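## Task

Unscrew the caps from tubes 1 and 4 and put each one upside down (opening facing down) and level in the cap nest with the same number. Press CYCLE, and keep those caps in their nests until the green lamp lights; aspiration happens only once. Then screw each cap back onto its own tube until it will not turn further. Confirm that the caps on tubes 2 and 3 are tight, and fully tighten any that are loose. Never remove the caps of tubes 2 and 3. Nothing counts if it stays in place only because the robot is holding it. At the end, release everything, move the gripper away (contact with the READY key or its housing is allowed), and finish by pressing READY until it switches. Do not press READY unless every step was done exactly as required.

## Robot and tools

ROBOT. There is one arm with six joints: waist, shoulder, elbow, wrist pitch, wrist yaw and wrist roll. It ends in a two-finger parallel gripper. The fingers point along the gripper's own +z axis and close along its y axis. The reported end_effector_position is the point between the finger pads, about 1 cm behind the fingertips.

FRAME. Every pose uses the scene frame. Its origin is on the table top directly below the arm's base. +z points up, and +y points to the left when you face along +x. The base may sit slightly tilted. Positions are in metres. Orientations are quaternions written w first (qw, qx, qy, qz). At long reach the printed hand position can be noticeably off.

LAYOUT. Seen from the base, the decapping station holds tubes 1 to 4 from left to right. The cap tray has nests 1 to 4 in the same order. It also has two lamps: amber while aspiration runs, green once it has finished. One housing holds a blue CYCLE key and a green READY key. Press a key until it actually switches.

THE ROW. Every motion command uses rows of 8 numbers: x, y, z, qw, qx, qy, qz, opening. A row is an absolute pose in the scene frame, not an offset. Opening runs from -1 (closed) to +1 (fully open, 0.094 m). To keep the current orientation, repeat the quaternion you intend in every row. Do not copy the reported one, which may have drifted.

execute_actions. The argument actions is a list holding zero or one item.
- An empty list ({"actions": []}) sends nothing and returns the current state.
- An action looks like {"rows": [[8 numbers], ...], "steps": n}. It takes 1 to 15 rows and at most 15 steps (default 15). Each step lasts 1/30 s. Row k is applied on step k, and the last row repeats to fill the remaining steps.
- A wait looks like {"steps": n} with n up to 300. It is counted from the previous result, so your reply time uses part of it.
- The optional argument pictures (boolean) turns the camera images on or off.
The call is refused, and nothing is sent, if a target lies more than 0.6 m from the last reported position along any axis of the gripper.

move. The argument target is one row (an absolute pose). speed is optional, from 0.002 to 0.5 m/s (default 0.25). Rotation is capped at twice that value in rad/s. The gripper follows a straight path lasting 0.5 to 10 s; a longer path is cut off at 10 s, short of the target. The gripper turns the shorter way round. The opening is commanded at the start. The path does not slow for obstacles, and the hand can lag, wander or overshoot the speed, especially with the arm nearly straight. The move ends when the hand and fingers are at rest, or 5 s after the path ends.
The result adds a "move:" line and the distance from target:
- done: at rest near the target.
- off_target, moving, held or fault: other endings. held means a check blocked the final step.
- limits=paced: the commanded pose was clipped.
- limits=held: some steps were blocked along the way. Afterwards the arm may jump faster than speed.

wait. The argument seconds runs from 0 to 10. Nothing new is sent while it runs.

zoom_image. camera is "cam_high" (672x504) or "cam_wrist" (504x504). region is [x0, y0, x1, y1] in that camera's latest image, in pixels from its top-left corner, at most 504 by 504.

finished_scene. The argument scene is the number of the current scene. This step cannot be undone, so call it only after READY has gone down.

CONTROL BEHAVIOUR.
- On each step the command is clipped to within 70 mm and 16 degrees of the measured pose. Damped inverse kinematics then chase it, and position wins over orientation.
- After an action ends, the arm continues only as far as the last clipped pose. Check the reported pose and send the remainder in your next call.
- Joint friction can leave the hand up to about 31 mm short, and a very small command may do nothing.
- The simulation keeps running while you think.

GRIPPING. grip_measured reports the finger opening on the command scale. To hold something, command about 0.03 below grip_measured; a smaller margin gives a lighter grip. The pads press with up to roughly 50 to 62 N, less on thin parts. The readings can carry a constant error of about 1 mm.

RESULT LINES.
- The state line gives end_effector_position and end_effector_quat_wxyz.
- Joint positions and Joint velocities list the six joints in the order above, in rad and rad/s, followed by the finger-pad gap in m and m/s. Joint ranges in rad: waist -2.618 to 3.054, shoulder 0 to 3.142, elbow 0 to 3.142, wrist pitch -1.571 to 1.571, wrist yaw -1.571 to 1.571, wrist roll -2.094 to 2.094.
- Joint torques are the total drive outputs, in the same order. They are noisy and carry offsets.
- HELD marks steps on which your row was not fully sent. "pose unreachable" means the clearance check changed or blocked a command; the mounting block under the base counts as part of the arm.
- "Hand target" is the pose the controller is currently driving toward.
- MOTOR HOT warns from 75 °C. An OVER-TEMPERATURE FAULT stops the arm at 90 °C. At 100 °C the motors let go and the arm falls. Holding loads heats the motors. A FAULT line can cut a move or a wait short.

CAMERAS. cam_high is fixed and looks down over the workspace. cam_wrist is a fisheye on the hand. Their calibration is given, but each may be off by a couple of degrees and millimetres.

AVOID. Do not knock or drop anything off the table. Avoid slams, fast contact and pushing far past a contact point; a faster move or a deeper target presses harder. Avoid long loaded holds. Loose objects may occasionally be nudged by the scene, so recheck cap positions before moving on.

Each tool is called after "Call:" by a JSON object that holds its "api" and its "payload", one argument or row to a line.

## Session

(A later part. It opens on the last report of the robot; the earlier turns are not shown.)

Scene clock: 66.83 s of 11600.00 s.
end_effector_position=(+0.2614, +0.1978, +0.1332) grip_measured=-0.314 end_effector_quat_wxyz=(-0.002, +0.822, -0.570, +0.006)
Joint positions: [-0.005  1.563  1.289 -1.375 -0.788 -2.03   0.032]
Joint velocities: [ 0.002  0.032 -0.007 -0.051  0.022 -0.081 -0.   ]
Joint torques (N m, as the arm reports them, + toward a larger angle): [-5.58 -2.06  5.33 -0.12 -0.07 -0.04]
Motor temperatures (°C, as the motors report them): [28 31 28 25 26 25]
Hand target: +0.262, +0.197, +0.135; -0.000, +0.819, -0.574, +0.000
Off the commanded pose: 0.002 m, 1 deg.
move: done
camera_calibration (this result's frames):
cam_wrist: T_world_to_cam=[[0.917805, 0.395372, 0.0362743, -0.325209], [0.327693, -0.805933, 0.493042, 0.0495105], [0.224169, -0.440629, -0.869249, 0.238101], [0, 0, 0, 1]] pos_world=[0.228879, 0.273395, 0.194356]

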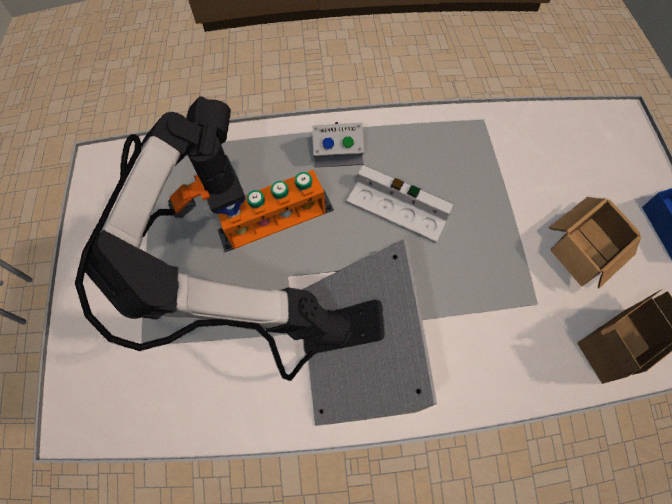

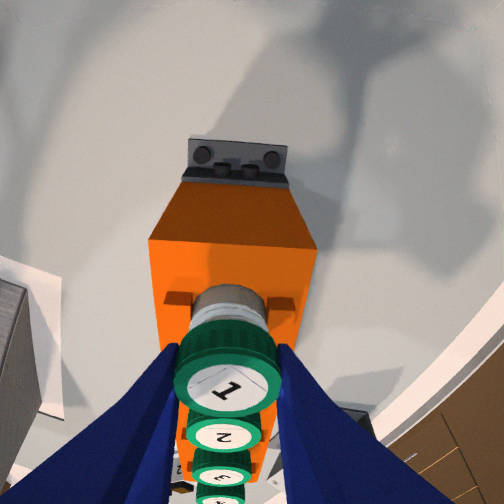

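Call:
{"api": "move", "payload": {
  "target": [0.262,0.197,0.158,0,-0.76,0.65,0,-0.335],
  "speed": 0.15
}}

Call:
{"api": "move", "payload": {
  "target": [0.33,-0.06,0.165,0,0.288,0.958,0,-0.335],
  "speed": 0.4
}}

Scene clock: 71.57 s of 11600.00 s.
end_effector_position=(+0.2603, +0.1994, +0.1560) grip_measured=-0.314 end_effector_quat_wxyz=(-0.004, +0.769, -0.639, +0.002)
Joint positions: [-0.065  1.587  1.376 -1.503 -0.787 -1.945  0.032]
Joint velocities: [ 0.002 -0.002 -0.007  0.007  0.066  0.022 -0.001]
Joint torques (N m, as the arm reports them, + toward a larger angle): [-5.65 -1.8   5.15 -0.07 -0.03  0.11]
Motor temperatures (°C, as the motors report them): [28 31 28 25 26 25]
Hand target: +0.262, +0.197, +0.158; -0.000, +0.760, -0.650, +0.000
Off the commanded pose: 0.004 m, 2 deg.
move: done
camera_calibration (this result's frames):
cam_wrist: T_world_to_cam=[[0.972506, 0.230171, 0.0353982, -0.306819], [0.184673, -0.854845, 0.484908, 0.0881779], [0.141872, -0.465039, -0.873849, 0.285866], [0, 0, 0, 1]] pos_world=[0.241543, 0.278938, 0.217906]

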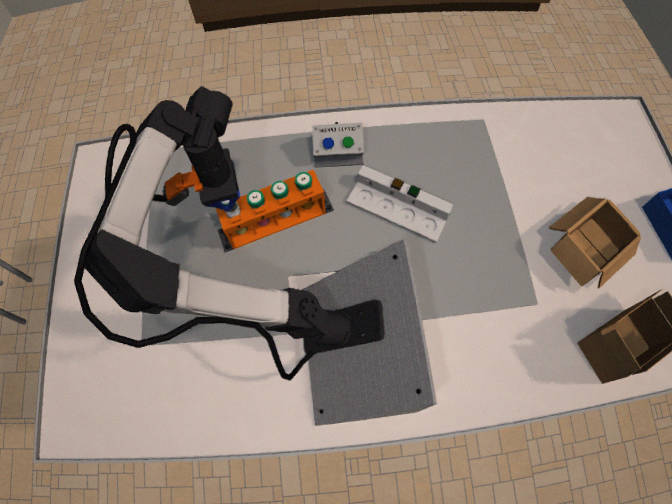

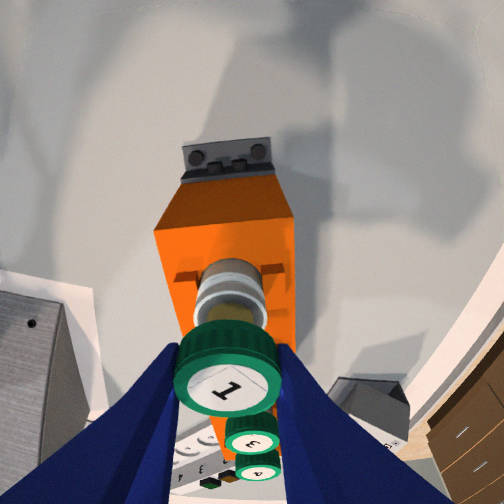

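Scene clock: 75.13 s of 11600.00 s.
end_effector_position=(+0.3296, -0.0570, +0.1639) grip_measured=-0.314 end_effector_quat_wxyz=(+0.001, +0.280, +0.960, +0.003)
Joint positions: [-0.517  2.353  1.689 -1.433 -0.632 -0.192  0.032]
Joint velocities: [-0.017  0.002 -0.002 -0.037  0.022 -0.066 -0.001]
Joint torques (N m, as the arm reports them, + toward a larger angle): [-7.78 -5.38  5.96  0.19  0.07  0.09]
Motor temperatures (°C, as the motors report them): [28 31 28 25 26 25]
Hand target: +0.330, -0.062, +0.165; +0.001, +0.288, +0.958, -0.002
Off the commanded pose: 0.003 m, 1 deg.
move: done
camera_calibration (this result's frames):
cam_wrist: T_world_to_cam=[[-0.496819, -0.867626, 0.0199212, 0.108712], [-0.753461, 0.442609, 0.486203, 0.235325], [-0.43066, 0.226545, -0.873619, 0.391795], [0, 0, 0, 1]] pos_world=[0.400049, -0.0985949, 0.225698]

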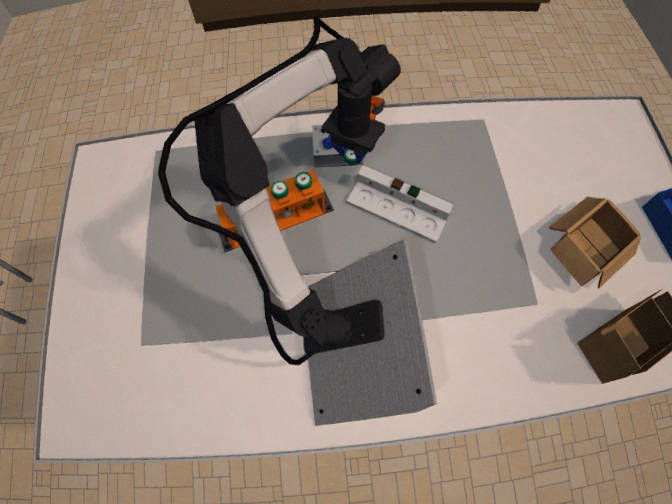

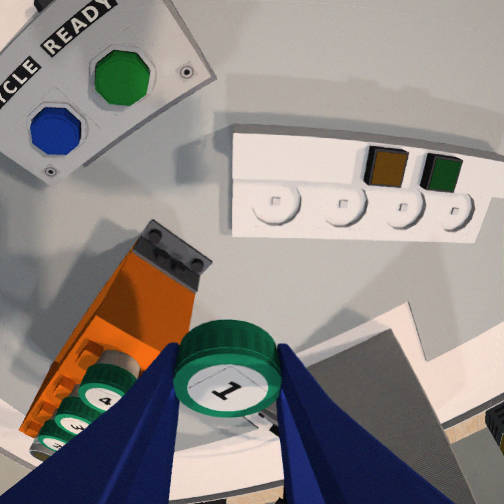

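Call:
{"api": "move", "payload": {
  "target": [0.319,-0.087,0.07,0,0.288,0.958,0,-0.335],
  "speed": 0.15
}}

Scene clock: 78.13 s of 11600.00 s.
end_effector_position=(+0.3205, -0.0877, +0.0752) grip_measured=-0.314 end_effector_quat_wxyz=(-0.000, +0.284, +0.959, -0.005)
Joint positions: [-0.433  2.414  1.423 -1.045 -0.657 -0.088  0.032]
Joint velocities: [ 0.022 -0.002  0.007 -0.007 -0.022 -0.007 -0.001]
Joint torques (N m, as the arm reports them, + toward a larger angle): [-6.91 -6.31  3.33  0.4  -0.11  0.14]
Motor temperatures (°C, as the motors report them): [28 31 28 25 26 25]
Hand target: +0.320, -0.087, +0.070; -0.000, +0.288, +0.958, +0.000
Off the commanded pose: 0.005 m, 1 deg.
move: done
camera_calibration (this result's frames):
cam_wrist: T_world_to_cam=[[-0.503608, -0.863195, 0.0356872, 0.0807483], [-0.746395, 0.455523, 0.485174, 0.28418], [-0.435056, 0.217701, -0.873689, 0.317986], [0, 0, 0, 1]] pos_world=[0.391117, -0.128975, 0.137062]

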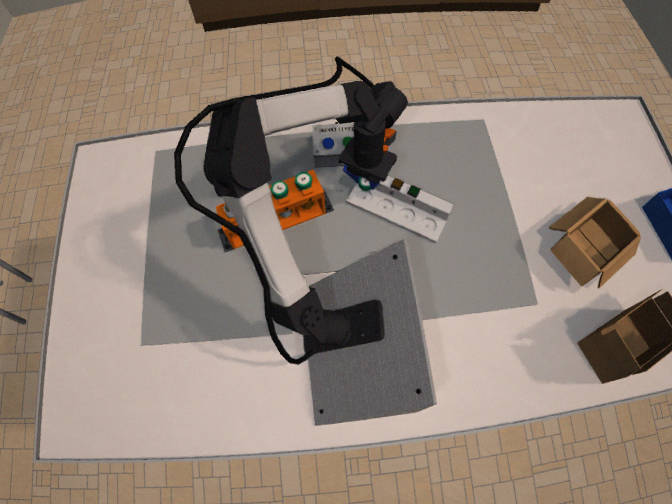

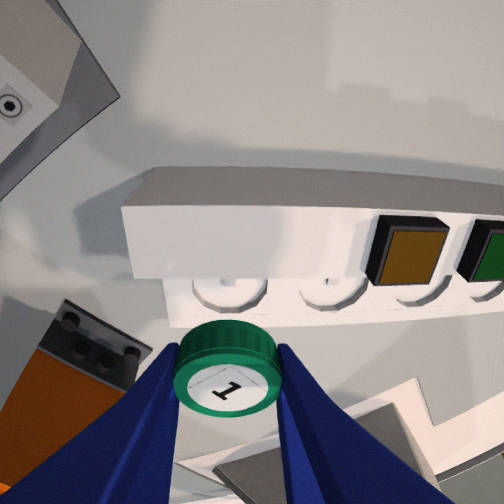

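Call:
{"api": "move", "payload": {
  "target": [0.316,-0.085,0.075,0,-0.473,0.881,0,-0.335],
  "speed": 0.5
}}

Scene clock: 82.97 s of 11600.00 s.
end_effector_position=(+0.3158, -0.0871, +0.0721) grip_measured=-0.314 end_effector_quat_wxyz=(-0.006, -0.467, +0.884, +0.002)
Joint positions: [-0.433  2.414  1.407 -1.043 -0.657 -1.645  0.032]
Joint velocities: [ 0.017  0.012  0.007 -0.022  0.007 -0.051 -0.   ]
Joint torques (N m, as the arm reports them, + toward a larger angle): [-7.58 -7.55  3.65  0.14 -0.11 -0.07]
Motor temperatures (°C, as the motors report them): [28 32 28 25 26 25]
Hand target: +0.316, -0.085, +0.075; -0.000, -0.473, +0.881, -0.000
Off the commanded pose: 0.004 m, 1 deg.
move: done
camera_calibration (this result's frames):
cam_wrist: T_world_to_cam=[[0.852212, -0.522903, 0.0175505, -0.318274], [-0.462128, -0.736588, 0.493838, 0.0876837], [-0.245301, -0.428965, -0.869377, 0.196534], [0, 0, 0, 1]] pos_world=[0.359968, -0.0175331, 0.133147]

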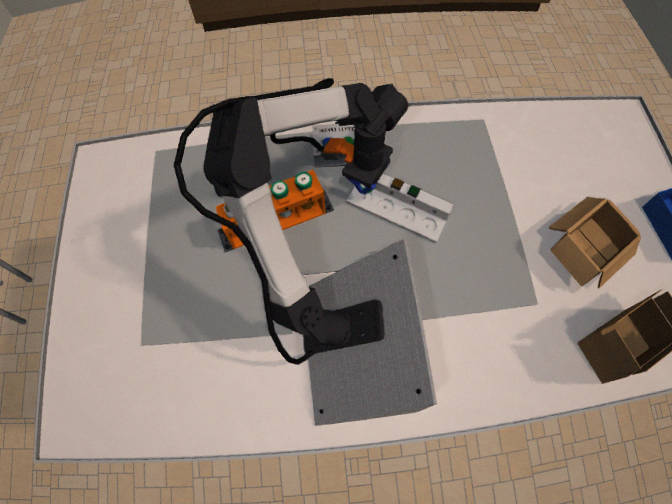

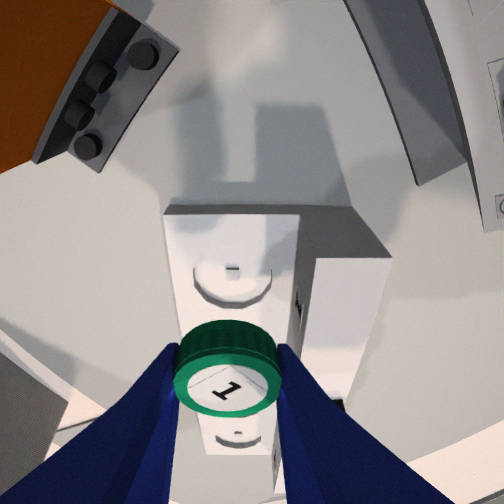

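Call:
{"api": "move", "payload": {
  "target": [0.317,-0.083,0.036,0,0.288,0.958,0,-0.335],
  "speed": 0.5
}}

Scene clock: 87.50 s of 11600.00 s.
end_effector_position=(+0.3186, -0.0849, +0.0404) grip_measured=-0.314 end_effector_quat_wxyz=(+0.000, +0.285, +0.959, -0.003)
Joint positions: [-0.371  2.427  1.328 -0.893 -0.687 -0.016  0.032]
Joint velocities: [-0.002  0.012 -0.007 -0.037 -0.007  0.051  0.   ]
Joint torques (N m, as the arm reports them, + toward a larger angle): [-6.58 -6.73  2.89  0.4  -0.11  0.09]
Motor temperatures (°C, as the motors report them): [29 32 28 25 26 25]
Hand target: +0.317, -0.083, +0.036; -0.000, +0.288, +0.958, +0.000
Off the commanded pose: 0.005 m, 1 deg.
move: done
camera_calibration (this result's frames):
cam_wrist: T_world_to_cam=[[-0.504414, -0.862852, 0.0324583, 0.0838557], [-0.74687, 0.454859, 0.485065, 0.298474], [-0.433303, 0.220431, -0.873875, 0.285836], [0, 0, 0, 1]] pos_world=[0.389073, -0.126416, 0.102284]

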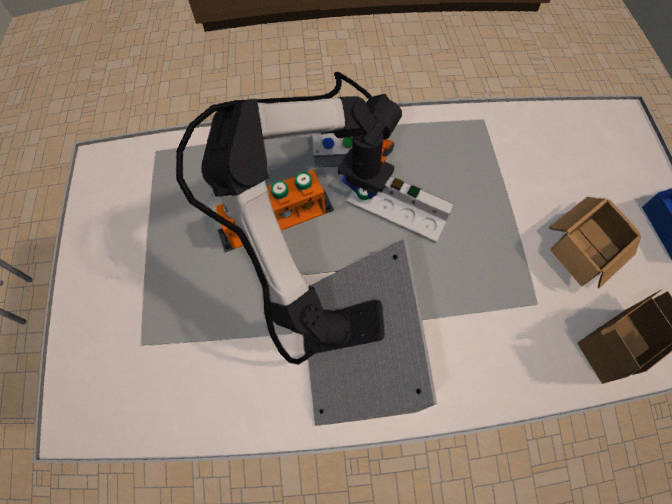

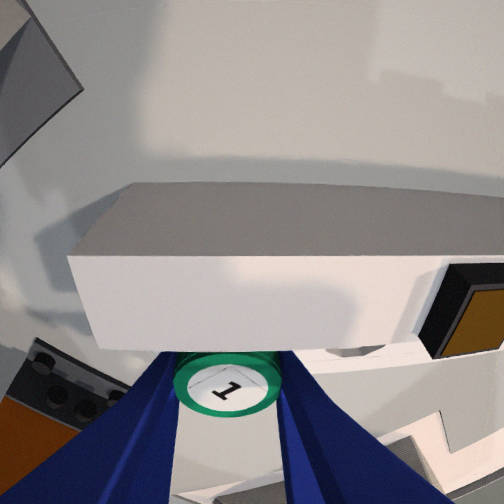

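Call:
{"api": "move", "payload": {
  "target": [0.316,-0.0825,0.02,0,0.288,0.958,0,-0.335],
  "speed": 0.03
}}

Call:
{"api": "zoom_image", "payload": {
  "camera": "cam_high",
  "region": [320, 150, 440, 240]
}}

Scene clock: 90.23 s of 11600.00 s.
end_effector_position=(+0.3192, -0.0830, +0.0283) grip_measured=-0.314 end_effector_quat_wxyz=(+0.003, +0.284, +0.959, -0.005)
Joint positions: [-0.344  2.427  1.294 -0.83  -0.695  0.019  0.032]
Joint velocities: [-0.012  0.002  0.007 -0.125 -0.066  0.037  0.001]
Joint torques (N m, as the arm reports them, + toward a larger angle): [-6.43 -5.94  2.59  0.48 -0.09  0.14]
Motor temperatures (°C, as the motors report them): [29 32 28 25 26 25]
Hand target: +0.316, -0.082, +0.020; -0.000, +0.288, +0.958, +0.000
Off the commanded pose: 0.009 m, 1 deg.
move: done
camera_calibration (this result's frames):
cam_wrist: T_world_to_cam=[[-0.502652, -0.863776, 0.0350911, 0.0854841], [-0.749877, 0.45585, 0.479463, 0.305049], [-0.430145, 0.214689, -0.87686, 0.273727], [0, 0, 0, 1]] pos_world=[0.38946, -0.123984, 0.0907609]

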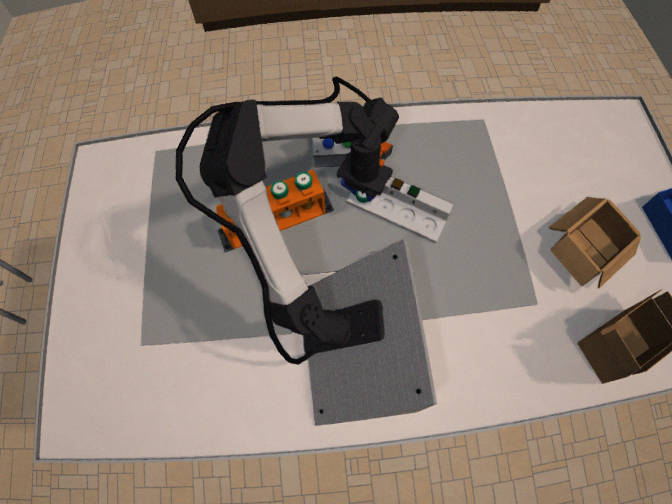

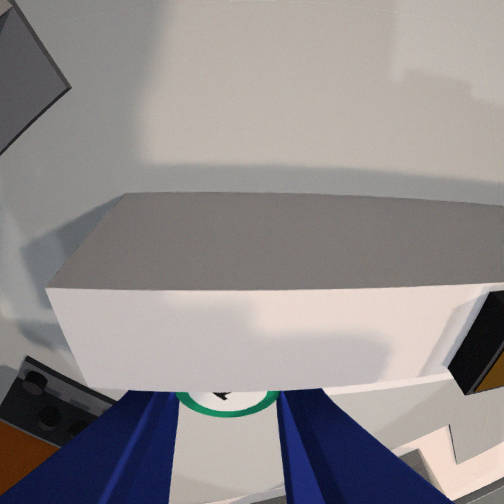

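Region (320, 150, 440, 240) of cam_high's 672x504 image, scaled by 4.200, with more detail than that image has; it fills the top 378 rows of this view, and the rest is white.

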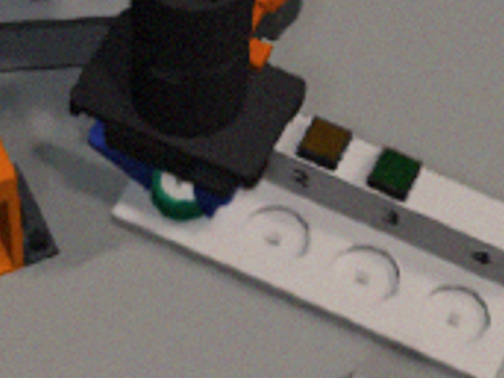

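Call:
{"api": "move", "payload": {
  "target": [0.3145,-0.0865,0.02,0,0.288,0.958,0,-0.335],
  "speed": 0.02
}}

Call:
{"api": "zoom_image", "payload": {
  "camera": "cam_high",
  "region": [320, 150, 440, 240]
}}

Scene clock: 91.97 s of 11600.00 s.
end_effector_position=(+0.3205, -0.0834, +0.0283) grip_measured=-0.314 end_effector_quat_wxyz=(+0.006, +0.283, +0.959, -0.005)
Joint positions: [-0.344  2.427  1.294 -0.824 -0.697  0.022  0.032]
Joint velocities: [ 0.007  0.007  0.007  0.051 -0.007 -0.051 -0.   ]
Joint torques (N m, as the arm reports them, + toward a larger angle): [-7.36 -5.34  2.64  0.44 -0.09  0.03]
Motor temperatures (°C, as the motors report them): [29 33 28 25 26 25]
Hand target: +0.314, -0.086, +0.020; -0.000, +0.288, +0.958, -0.000
Off the commanded pose: 0.011 m, 1 deg.
move: off_target
camera_calibration (this result's frames):
cam_wrist: T_world_to_cam=[[-0.501161, -0.864696, 0.0337245, 0.0851941], [-0.753146, 0.455038, 0.475091, 0.30732], [-0.426156, 0.212698, -0.87929, 0.273013], [0, 0, 0, 1]] pos_world=[0.390498, -0.124244, 0.0911794]

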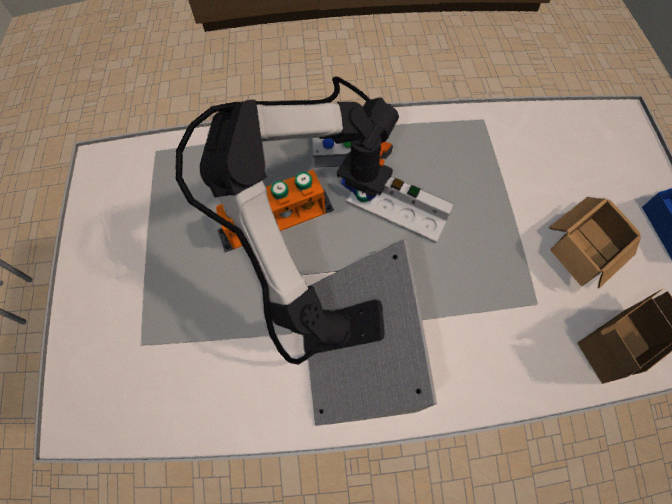

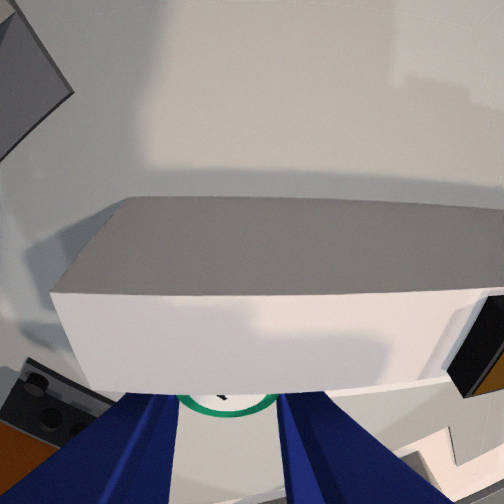

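Region (320, 150, 440, 240) of cam_high's 672x504 image, scaled by 4.200, with more detail than that image has; it fills the top 378 rows of this view, and the rest is white.

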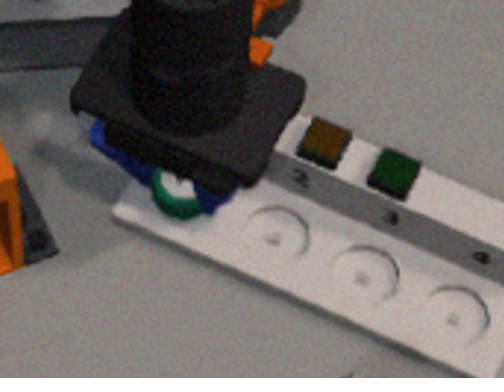

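Call:
{"api": "move", "payload": {
  "target": [0.312,-0.088,0.018,0,0.288,0.958,0,-0.335],
  "speed": 0.02
}}

Call:
{"api": "zoom_image", "payload": {
  "camera": "cam_high",
  "region": [320, 150, 440, 240]
}}

Scene clock: 93.93 s of 11600.00 s.
end_effector_position=(+0.3206, -0.0838, +0.0278) grip_measured=-0.314 end_effector_quat_wxyz=(+0.009, +0.282, +0.959, -0.002)
Joint positions: [-0.346  2.427  1.288 -0.814 -0.703  0.022  0.032]
Joint velocities: [-0.012 -0.022  0.007 -0.051  0.007  0.081  0.   ]
Joint torques (N m, as the arm reports them, + toward a larger angle): [-7.3  -5.15  2.19  0.48 -0.03  0.02]
Motor temperatures (°C, as the motors report them): [29 33 28 25 26 25]
Hand target: +0.312, -0.088, +0.018; -0.000, +0.288, +0.958, +0.000
Off the commanded pose: 0.014 m, 1 deg.
move: off_target
camera_calibration (this result's frames):
cam_wrist: T_world_to_cam=[[-0.500553, -0.865299, 0.0265152, 0.0849438], [-0.757125, 0.452418, 0.471254, 0.308962], [-0.419771, 0.215812, -0.881599, 0.270966], [0, 0, 0, 1]] pos_world=[0.390185, -0.124756, 0.0910319]

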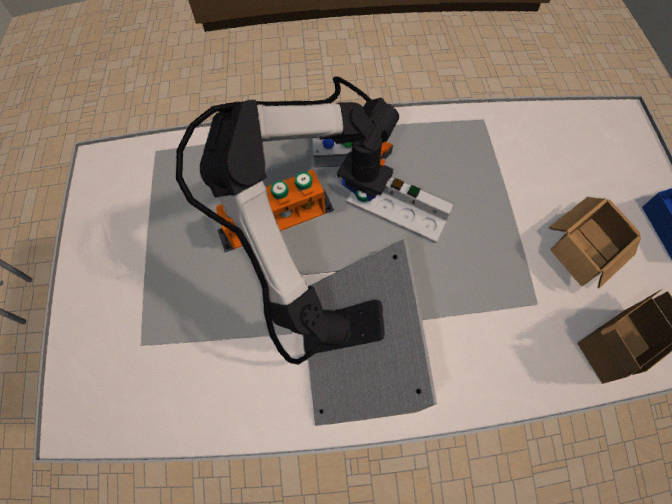

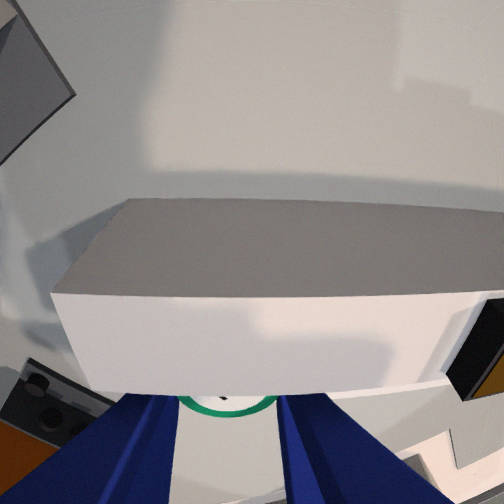

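Region (320, 150, 440, 240) of cam_high's 672x504 image, scaled by 4.200, with more detail than that image has; it fills the top 378 rows of this view, and the rest is white.

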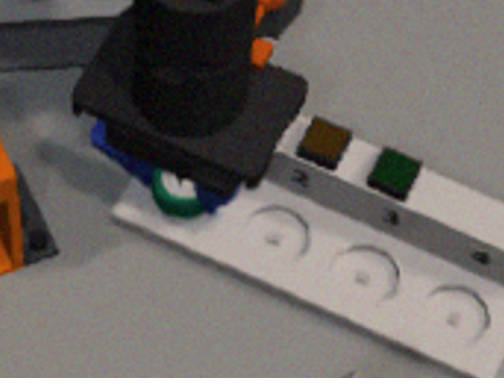

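Call:
{"api": "move", "payload": {
  "target": [0.316,-0.086,0.05,0,0.288,0.958,0,-0.335],
  "speed": 0.1
}}

Call:
{"api": "move", "payload": {
  "target": [0.314,-0.086,0.026,0,0.288,0.958,0,-0.335],
  "speed": 0.06
}}

Scene clock: 96.10 s of 11600.00 s.
end_effector_position=(+0.3133, -0.0852, +0.0436) grip_measured=-0.314 end_effector_quat_wxyz=(-0.002, +0.293, +0.956, +0.006)
Joint positions: [-0.39   2.427  1.323 -0.915 -0.694 -0.03   0.032]
Joint velocities: [ 0.017 -0.012 -0.002 -0.037 -0.007  0.037  0.   ]
Joint torques (N m, as the arm reports them, + toward a larger angle): [-7.87 -7.18  5.32  0.03  0.06 -0.02]
Motor temperatures (°C, as the motors report them): [29 33 28 25 26 25]
Hand target: +0.316, -0.086, +0.050; +0.000, +0.288, +0.958, -0.000
Off the commanded pose: 0.007 m, 1 deg.
move: done
camera_calibration (this result's frames):
cam_wrist: T_world_to_cam=[[-0.518814, -0.854723, 0.0167282, 0.0867187], [-0.739498, 0.458519, 0.492852, 0.290708], [-0.428922, 0.243328, -0.869952, 0.286846], [0, 0, 0, 1]] pos_world=[0.383004, -0.128972, 0.104815]

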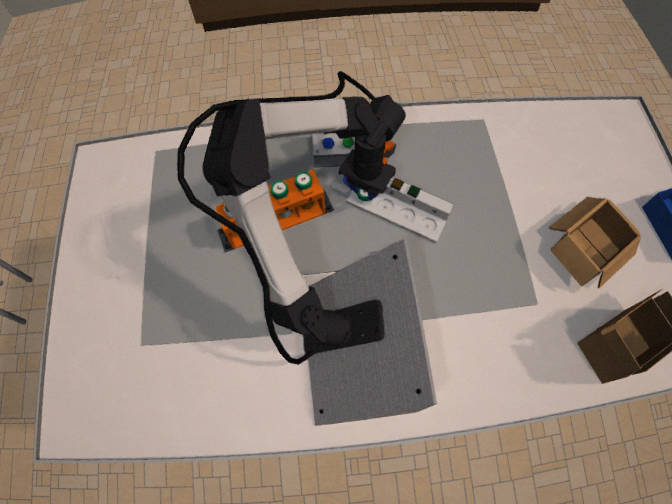

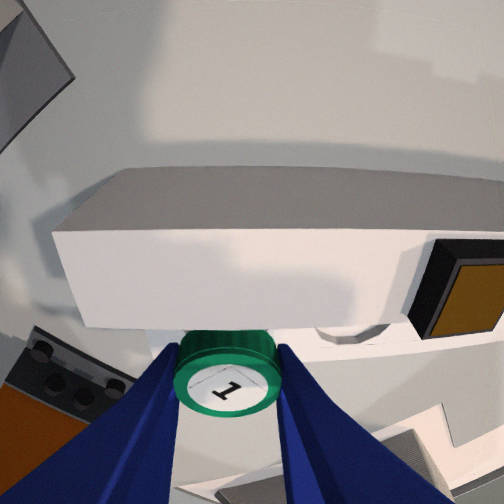

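Scene clock: 96.97 s of 11600.00 s.
end_effector_position=(+0.3180, -0.0852, +0.0331) grip_measured=-0.314 end_effector_quat_wxyz=(+0.004, +0.282, +0.959, -0.003)
Joint positions: [-0.36   2.427  1.3   -0.847 -0.694 -0.002  0.032]
Joint velocities: [ 0.002 -0.002 -0.027  0.066 -0.066 -0.007 -0.001]
Joint torques (N m, as the arm reports them, + toward a larger angle): [-6.71 -5.94  2.83  0.42 -0.07  0.09]
Motor temperatures (°C, as the motors report them): [29 33 28 25 26 25]
Hand target: +0.314, -0.086, +0.026; -0.000, +0.288, +0.958, +0.000
Off the commanded pose: 0.008 m, 1 deg.
move: done
camera_calibration (this result's frames):
cam_wrist: T_world_to_cam=[[-0.499891, -0.865569, 0.0299803, 0.0818911], [-0.753312, 0.451618, 0.478082, 0.303652], [-0.427353, 0.216404, -0.877803, 0.277188], [0, 0, 0, 1]] pos_world=[0.388138, -0.126237, 0.0956904]

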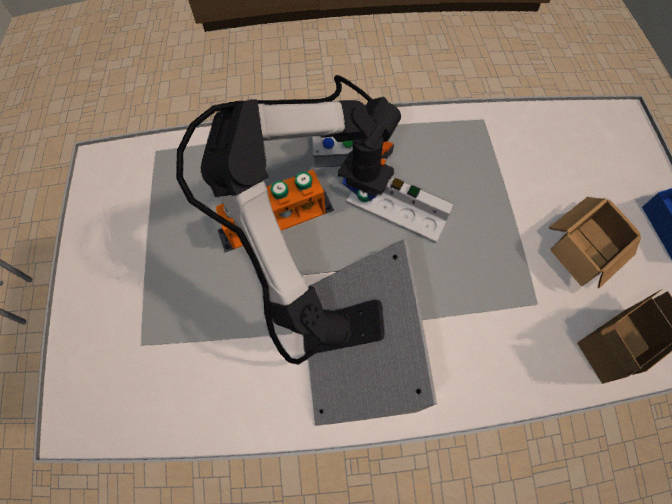

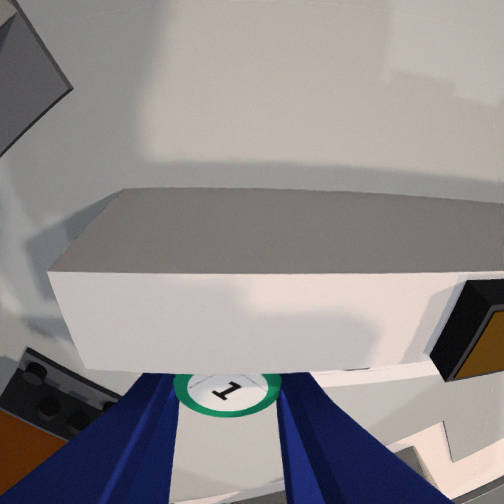

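Call:
{"api": "execute_actions", "payload": {
  "actions": [
    {"rows":[[0.3135,-0.086,0.025,0,0.288,0.958,0,-0.335],[0.313,-0.0863,0.024,0,0.288,0.958,0,-0.335],[0.313,-0.0866,0.023,0,0.288,0.958,0,-0.335],[0.3125,-0.087,0.022,0,0.288,0.958,0,-0.335],[0.312,-0.087,0.021,0,0.288,0.958,0,-0.335],[0.312,-0.0873,0.02,0,0.288,0.958,0,-0.335],[0.3115,-0.0876,0.019,0,0.288,0.958,0,-0.335],[0.311,-0.088,0.018,0,0.288,0.958,0,-0.335],[0.311,-0.088,0.017,0,0.288,0.958,0,-0.335],[0.311,-0.088,0.016,0,0.288,0.958,0,-0.335]],"steps":15}
  ]
}}

Call:
{"api": "zoom_image", "payload": {
  "camera": "cam_high",
  "region": [320, 150, 440, 240]
}}

Scene clock: 98.83 s of 11600.00 s.
end_effector_position=(+0.3159, -0.0866, +0.0279) grip_measured=-0.314 end_effector_quat_wxyz=(+0.007, +0.282, +0.959, -0.004)
Joint positions: [-0.355  2.427  1.277 -0.813 -0.695  0.008  0.032]
Joint velocities: [-0.022 -0.002 -0.017  0.037  0.022  0.051  0.   ]
Joint torques (N m, as the arm reports them, + toward a larger angle): [-6.19 -5.05  2.42  0.55 -0.1   0.12]
Motor temperatures (°C, as the motors report them): [29 33 28 25 26 25]
Hand target: +0.311, -0.088, +0.016; -0.001, +0.288, +0.958, +0.000
Off the commanded pose: 0.013 m, 1 deg.
Steps of this call (steps 1 to 41: nothing new was sent; steps 42 to 56: all 15 steps of this action). Readings (end_effector_position):
42: (+0.3184, -0.0855, +0.0331)
43: (+0.3184, -0.0857, +0.0329)
45: (+0.3177, -0.0861, +0.0321)
49: (+0.3153, -0.0862, +0.0294)
56: the state above
camera_calibration (this result's frames):
cam_wrist: T_world_to_cam=[[-0.500497, -0.865184, 0.0309736, 0.0800081], [-0.754857, 0.453633, 0.473718, 0.305978], [-0.423904, 0.213714, -0.880132, 0.270702], [0, 0, 0, 1]] pos_world=[0.385765, -0.127433, 0.090828]

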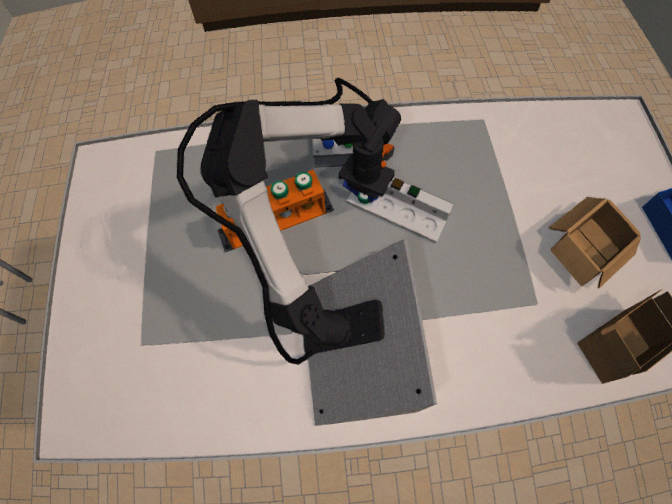

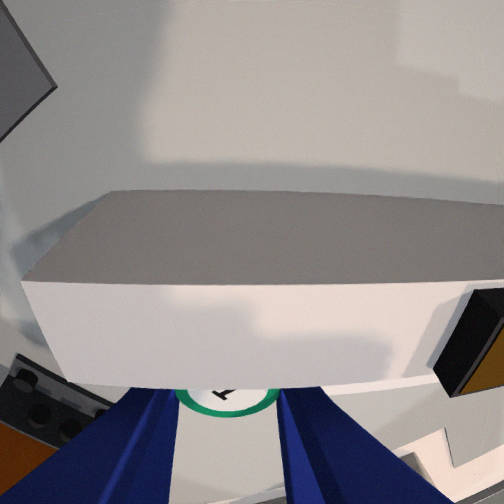

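Region (320, 150, 440, 240) of cam_high's 672x504 image, scaled by 4.200, with more detail than that image has; it fills the top 378 rows of this view, and the rest is white.

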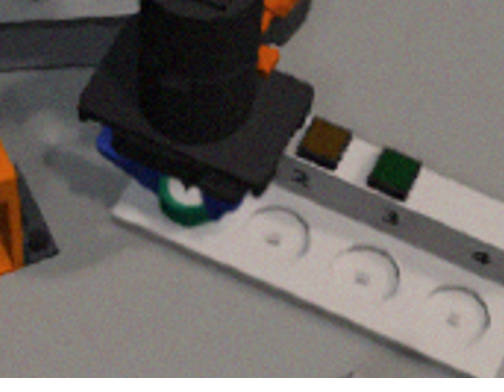

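Call:
{"api": "execute_actions", "payload": {
  "actions": [
    {"rows":[[0.312,-0.087,0.018,0,0.288,0.958,0,-0.335],[0.313,-0.086,0.02,0,0.288,0.958,0,-0.335],[0.314,-0.085,0.021,0,0.288,0.958,0,-0.335],[0.315,-0.084,0.022,0,0.288,0.958,0,-0.335],[0.316,-0.083,0.022,0,0.288,0.958,0,-0.335],[0.317,-0.082,0.022,0,0.288,0.958,0,-0.335]],"steps":12}
  ],
  "pictures": false
}}

Scene clock: 101.20 s of 11600.00 s.
end_effector_position=(+0.3161, -0.0866, +0.0278) grip_measured=-0.314 end_effector_quat_wxyz=(+0.007, +0.286, +0.958, -0.004)
Joint positions: [-0.355  2.427  1.277 -0.812 -0.696  0.018  0.032]
Joint velocities: [-0.002 -0.007  0.007 -0.022 -0.066  0.081  0.001]
Joint torques (N m, as the arm reports them, + toward a larger angle): [-5.58 -6.09  4.21  0.23 -0.14  0.11]
Motor temperatures (°C, as the motors report them): [29 33 28 25 26 25]
Hand target: +0.317, -0.082, +0.022; +0.000, +0.288, +0.958, +0.000
Off the commanded pose: 0.007 m, 1 deg.
Steps of this call (steps 1 to 59: nothing new was sent; steps 60 to 71: all 12 steps of this action). Readings (end_effector_position):
60: (+0.3161, -0.0867, +0.0279)
61: (+0.3161, -0.0867, +0.0279)
63: (+0.3161, -0.0867, +0.0279)
67: (+0.3161, -0.0866, +0.0278)
71: the state above

Call:
{"api": "execute_actions", "payload": {
  "actions": [
    {"rows":[[0.318,-0.081,0.023,0,0.288,0.958,0,-0.335],[0.318,-0.08,0.024,0,0.288,0.958,0,-0.335],[0.319,-0.079,0.025,0,0.288,0.958,0,-0.335],[0.32,-0.079,0.026,0,0.288,0.958,0,-0.335]],"steps":10}
  ],
  "pictures": false
}}

Scene clock: 102.47 s of 11600.00 s.
end_effector_position=(+0.3173, -0.0854, +0.0279) grip_measured=-0.314 end_effector_quat_wxyz=(+0.006, +0.287, +0.958, -0.004)
Joint positions: [-0.351  2.427  1.283 -0.817 -0.696  0.022  0.032]
Joint velocities: [ 0.007 -0.007  0.002 -0.007 -0.022 -0.037 -0.001]
Joint torques (N m, as the arm reports them, + toward a larger angle): [-5.89 -6.64  4.75  0.09 -0.11  0.11]
Motor temperatures (°C, as the motors report them): [29 33 28 25 26 25]
Hand target: +0.320, -0.079, +0.026; +0.000, +0.288, +0.958, +0.000
Off the commanded pose: 0.007 m, 1 deg.
Steps of this call (steps 1 to 28: nothing new was sent; steps 29 to 38: all 10 steps of this action). Readings (end_effector_position):
29: (+0.3162, -0.0865, +0.0278)
30: (+0.3162, -0.0865, +0.0278)
32: (+0.3162, -0.0865, +0.0278)
36: (+0.3171, -0.0856, +0.0279)
38: the state above

Now near the estimated centre; release and rise to check.

Call:
{"api": "execute_actions", "payload": {
  "actions": [
    {"rows":[[0.318,-0.084,0.028,0,0.288,0.958,0,-0.335],[0.318,-0.084,0.028,0,0.288,0.958,0,-0.3],[0.318,-0.084,0.028,0,0.288,0.958,0,-0.27],[0.318,-0.084,0.028,0,0.288,0.958,0,-0.22],[0.318,-0.084,0.028,0,0.288,0.958,0,-0.05]],"steps":10}
  ],
  "pictures": false
}}

Call:
{"api": "move", "payload": {
  "target": [0.318,-0.085,0.11,0,0.5,0.866,0,-0.05],
  "speed": 0.2
}}

Scene clock: 106.47 s of 11600.00 s.
end_effector_position=(+0.3173, -0.0849, +0.0283) grip_measured=-0.052 end_effector_quat_wxyz=(+0.005, +0.289, +0.957, -0.004)
Joint positions: [-0.351  2.427  1.285 -0.823 -0.696  0.023  0.045]
Joint velocities: [ 0.007  0.007 -0.002  0.022  0.051  0.007 -0.   ]
Joint torques (N m, as the arm reports them, + toward a larger angle): [-7.22 -5.95  5.09  0.05 -0.08 -0.03]
Motor temperatures (°C, as the motors report them): [29 33 28 25 26 25]
Hand target: +0.318, -0.084, +0.028; +0.000, +0.288, +0.958, +0.000
Off the commanded pose: 0.001 m, 1 deg.
Steps of this call (steps 1 to 110: nothing new was sent; steps 111 to 120: all 10 steps of this action). Readings (end_effector_position):
111: (+0.3173, -0.0854, +0.0279)
112: (+0.3173, -0.0853, +0.0280)
114: (+0.3177, -0.0852, +0.0283)
118: (+0.3173, -0.0850, +0.0283)
120: the state above

Scene clock: 108.43 s of 11600.00 s.
end_effector_position=(+0.3154, -0.0855, +0.1022) grip_measured=-0.052 end_effector_quat_wxyz=(-0.005, +0.497, +0.868, +0.005)
Joint positions: [-0.487  2.402  1.483 -1.171 -0.649  0.304  0.045]
Joint velocities: [-0.012 -0.002 -0.027 -0.007  0.037  0.11   0.   ]
Joint torques (N m, as the arm reports them, + toward a larger angle): [-7.69 -7.48  5.82  0.04  0.1   0.09]
Motor temperatures (°C, as the motors report them): [29 33 28 25 26 25]
Hand target: +0.317, -0.085, +0.110; +0.001, +0.500, +0.866, -0.000
Off the commanded pose: 0.008 m, 1 deg.
move: done
camera_calibration (this result's frames):
cam_wrist: T_world_to_cam=[[-0.836189, -0.548032, 0.0211669, 0.212411], [-0.466412, 0.730897, 0.498247, 0.200113], [-0.288526, 0.406757, -0.866777, 0.30811], [0, 0, 0, 1]] pos_world=[0.359849, -0.15518, 0.16286]

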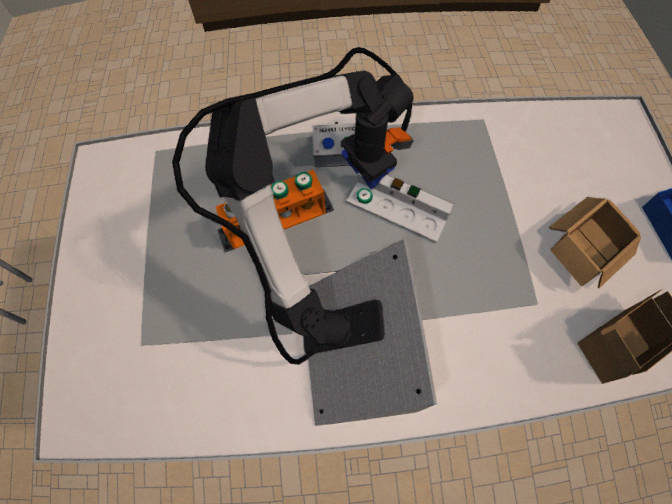

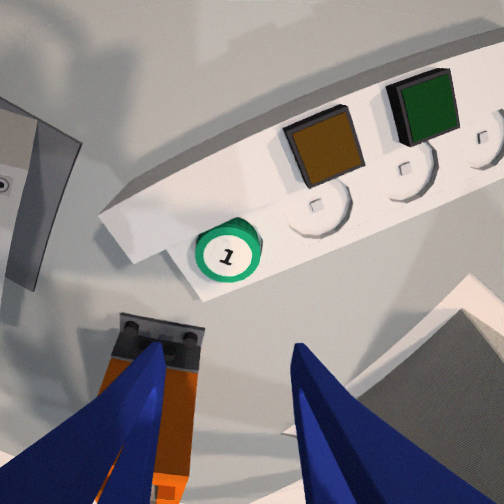

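Call:
{"api": "zoom_image", "payload": {
  "camera": "cam_wrist",
  "region": [160, 170, 370, 310]
}}

Call:
{"api": "zoom_image", "payload": {
  "camera": "cam_high",
  "region": [340, 170, 420, 230]
}}

Region (160, 170, 370, 310) of cam_wrist's 504x504 image, scaled by 2.400, with more detail than that image has.

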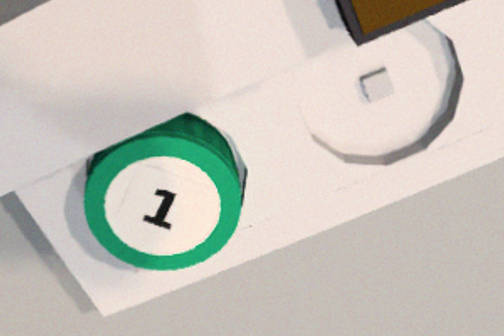

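Region (340, 170, 420, 230) of cam_high's 672x504 image, scaled by 6.300, with more detail than that image has; it fills the top 378 rows of this view, and the rest is white.

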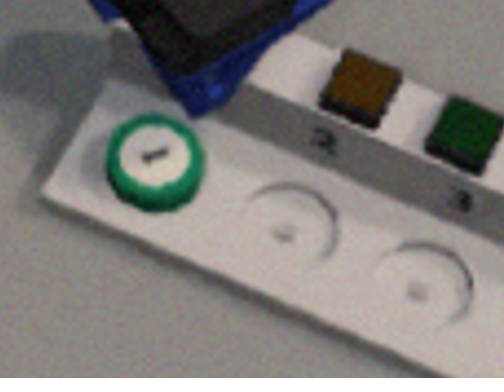

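Call:
{"api": "move", "payload": {
  "target": [0.31,0.049,0.165,0,0.906,0.423,0,0.1],
  "speed": 0.4
}}

Call:
{"api": "move", "payload": {
  "target": [0.309,0.05,0.138,0,0.906,0.423,0,0.1],
  "speed": 0.1
}}

Scene clock: 113.00 s of 11600.00 s.
end_effector_position=(+0.3073, +0.0419, +0.1610) grip_measured=+0.098 end_effector_quat_wxyz=(-0.001, +0.906, +0.423, -0.004)
Joint positions: [-0.374  2.034  1.471 -1.442 -0.686  1.665  0.052]
Joint velocities: [-0.007 -0.002 -0.027  0.051 -0.037  0.081  0.   ]
Joint torques (N m, as the arm reports them, + toward a larger angle): [-5.76 -5.48  5.47 -0.05 -0.04  0.09]
Motor temperatures (°C, as the motors report them): [30 34 28 25 26 25]
Hand target: +0.309, +0.050, +0.165; -0.000, +0.906, +0.423, +0.000
Off the commanded pose: 0.009 m, 0 deg.
move: done
camera_calibration (this result's frames):
cam_wrist: T_world_to_cam=[[-0.795818, 0.604698, 0.031853, 0.211809], [0.542367, 0.688418, 0.481579, -0.231608], [0.269282, 0.400525, -0.875824, 0.135212], [0, 0, 0, 1]] pos_world=[0.257767, -0.0227933, 0.223213]

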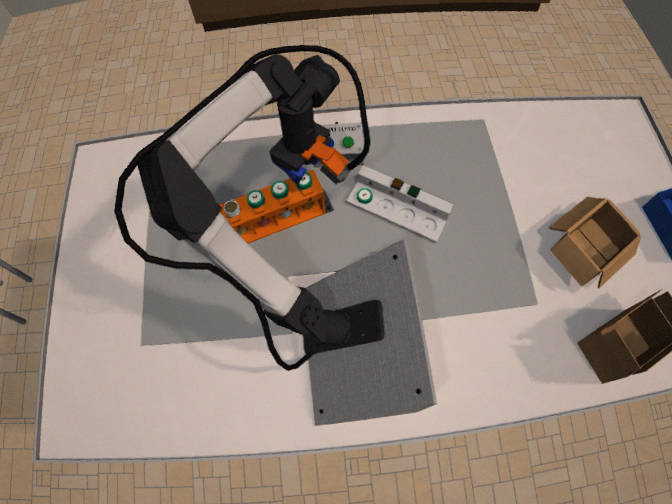

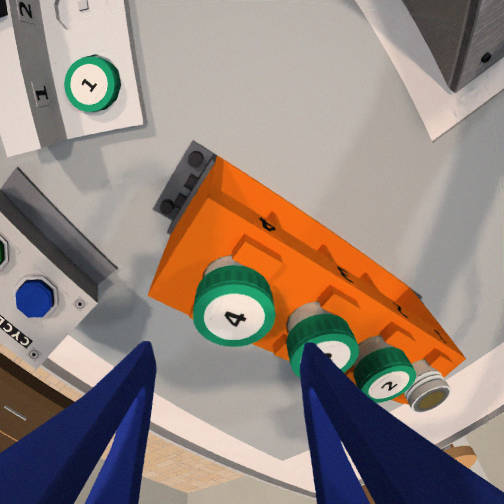

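Scene clock: 113.90 s of 11600.00 s.
end_effector_position=(+0.3085, +0.0467, +0.1391) grip_measured=+0.098 end_effector_quat_wxyz=(-0.002, +0.907, +0.421, -0.007)
Joint positions: [-0.321  2.019  1.403 -1.356 -0.703  1.727  0.052]
Joint velocities: [-0.002 -0.007  0.007  0.022  0.037 -0.037 -0.001]
Joint torques (N m, as the arm reports them, + toward a larger angle): [-6.01 -5.65  3.07  0.27 -0.06  0.11]
Motor temperatures (°C, as the motors report them): [30 34 28 25 26 25]
Hand target: +0.309, +0.050, +0.138; -0.000, +0.906, +0.423, -0.000
Off the commanded pose: 0.003 m, 1 deg.
move: done
camera_calibration (this result's frames):
cam_wrist: T_world_to_cam=[[-0.793412, 0.607565, 0.0369139, 0.208934], [0.548184, 0.686875, 0.477176, -0.22614], [0.26456, 0.398833, -0.878032, 0.115636], [0, 0, 0, 1]] pos_world=[0.259144, -0.0177308, 0.201728]

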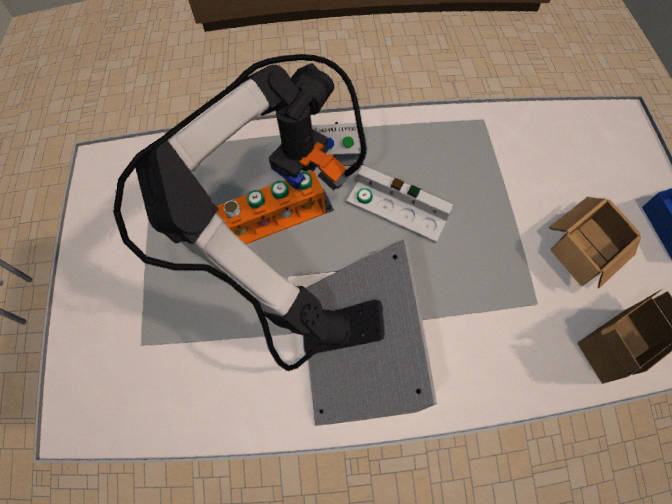

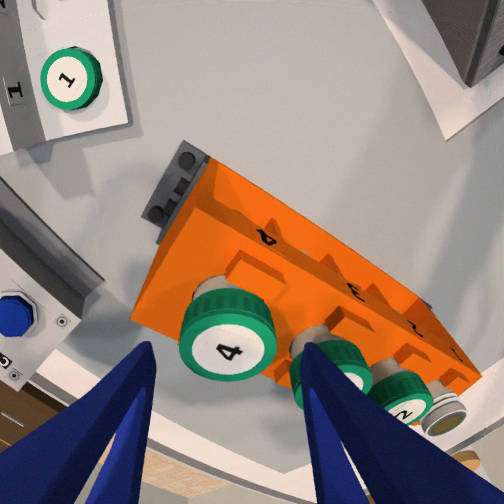

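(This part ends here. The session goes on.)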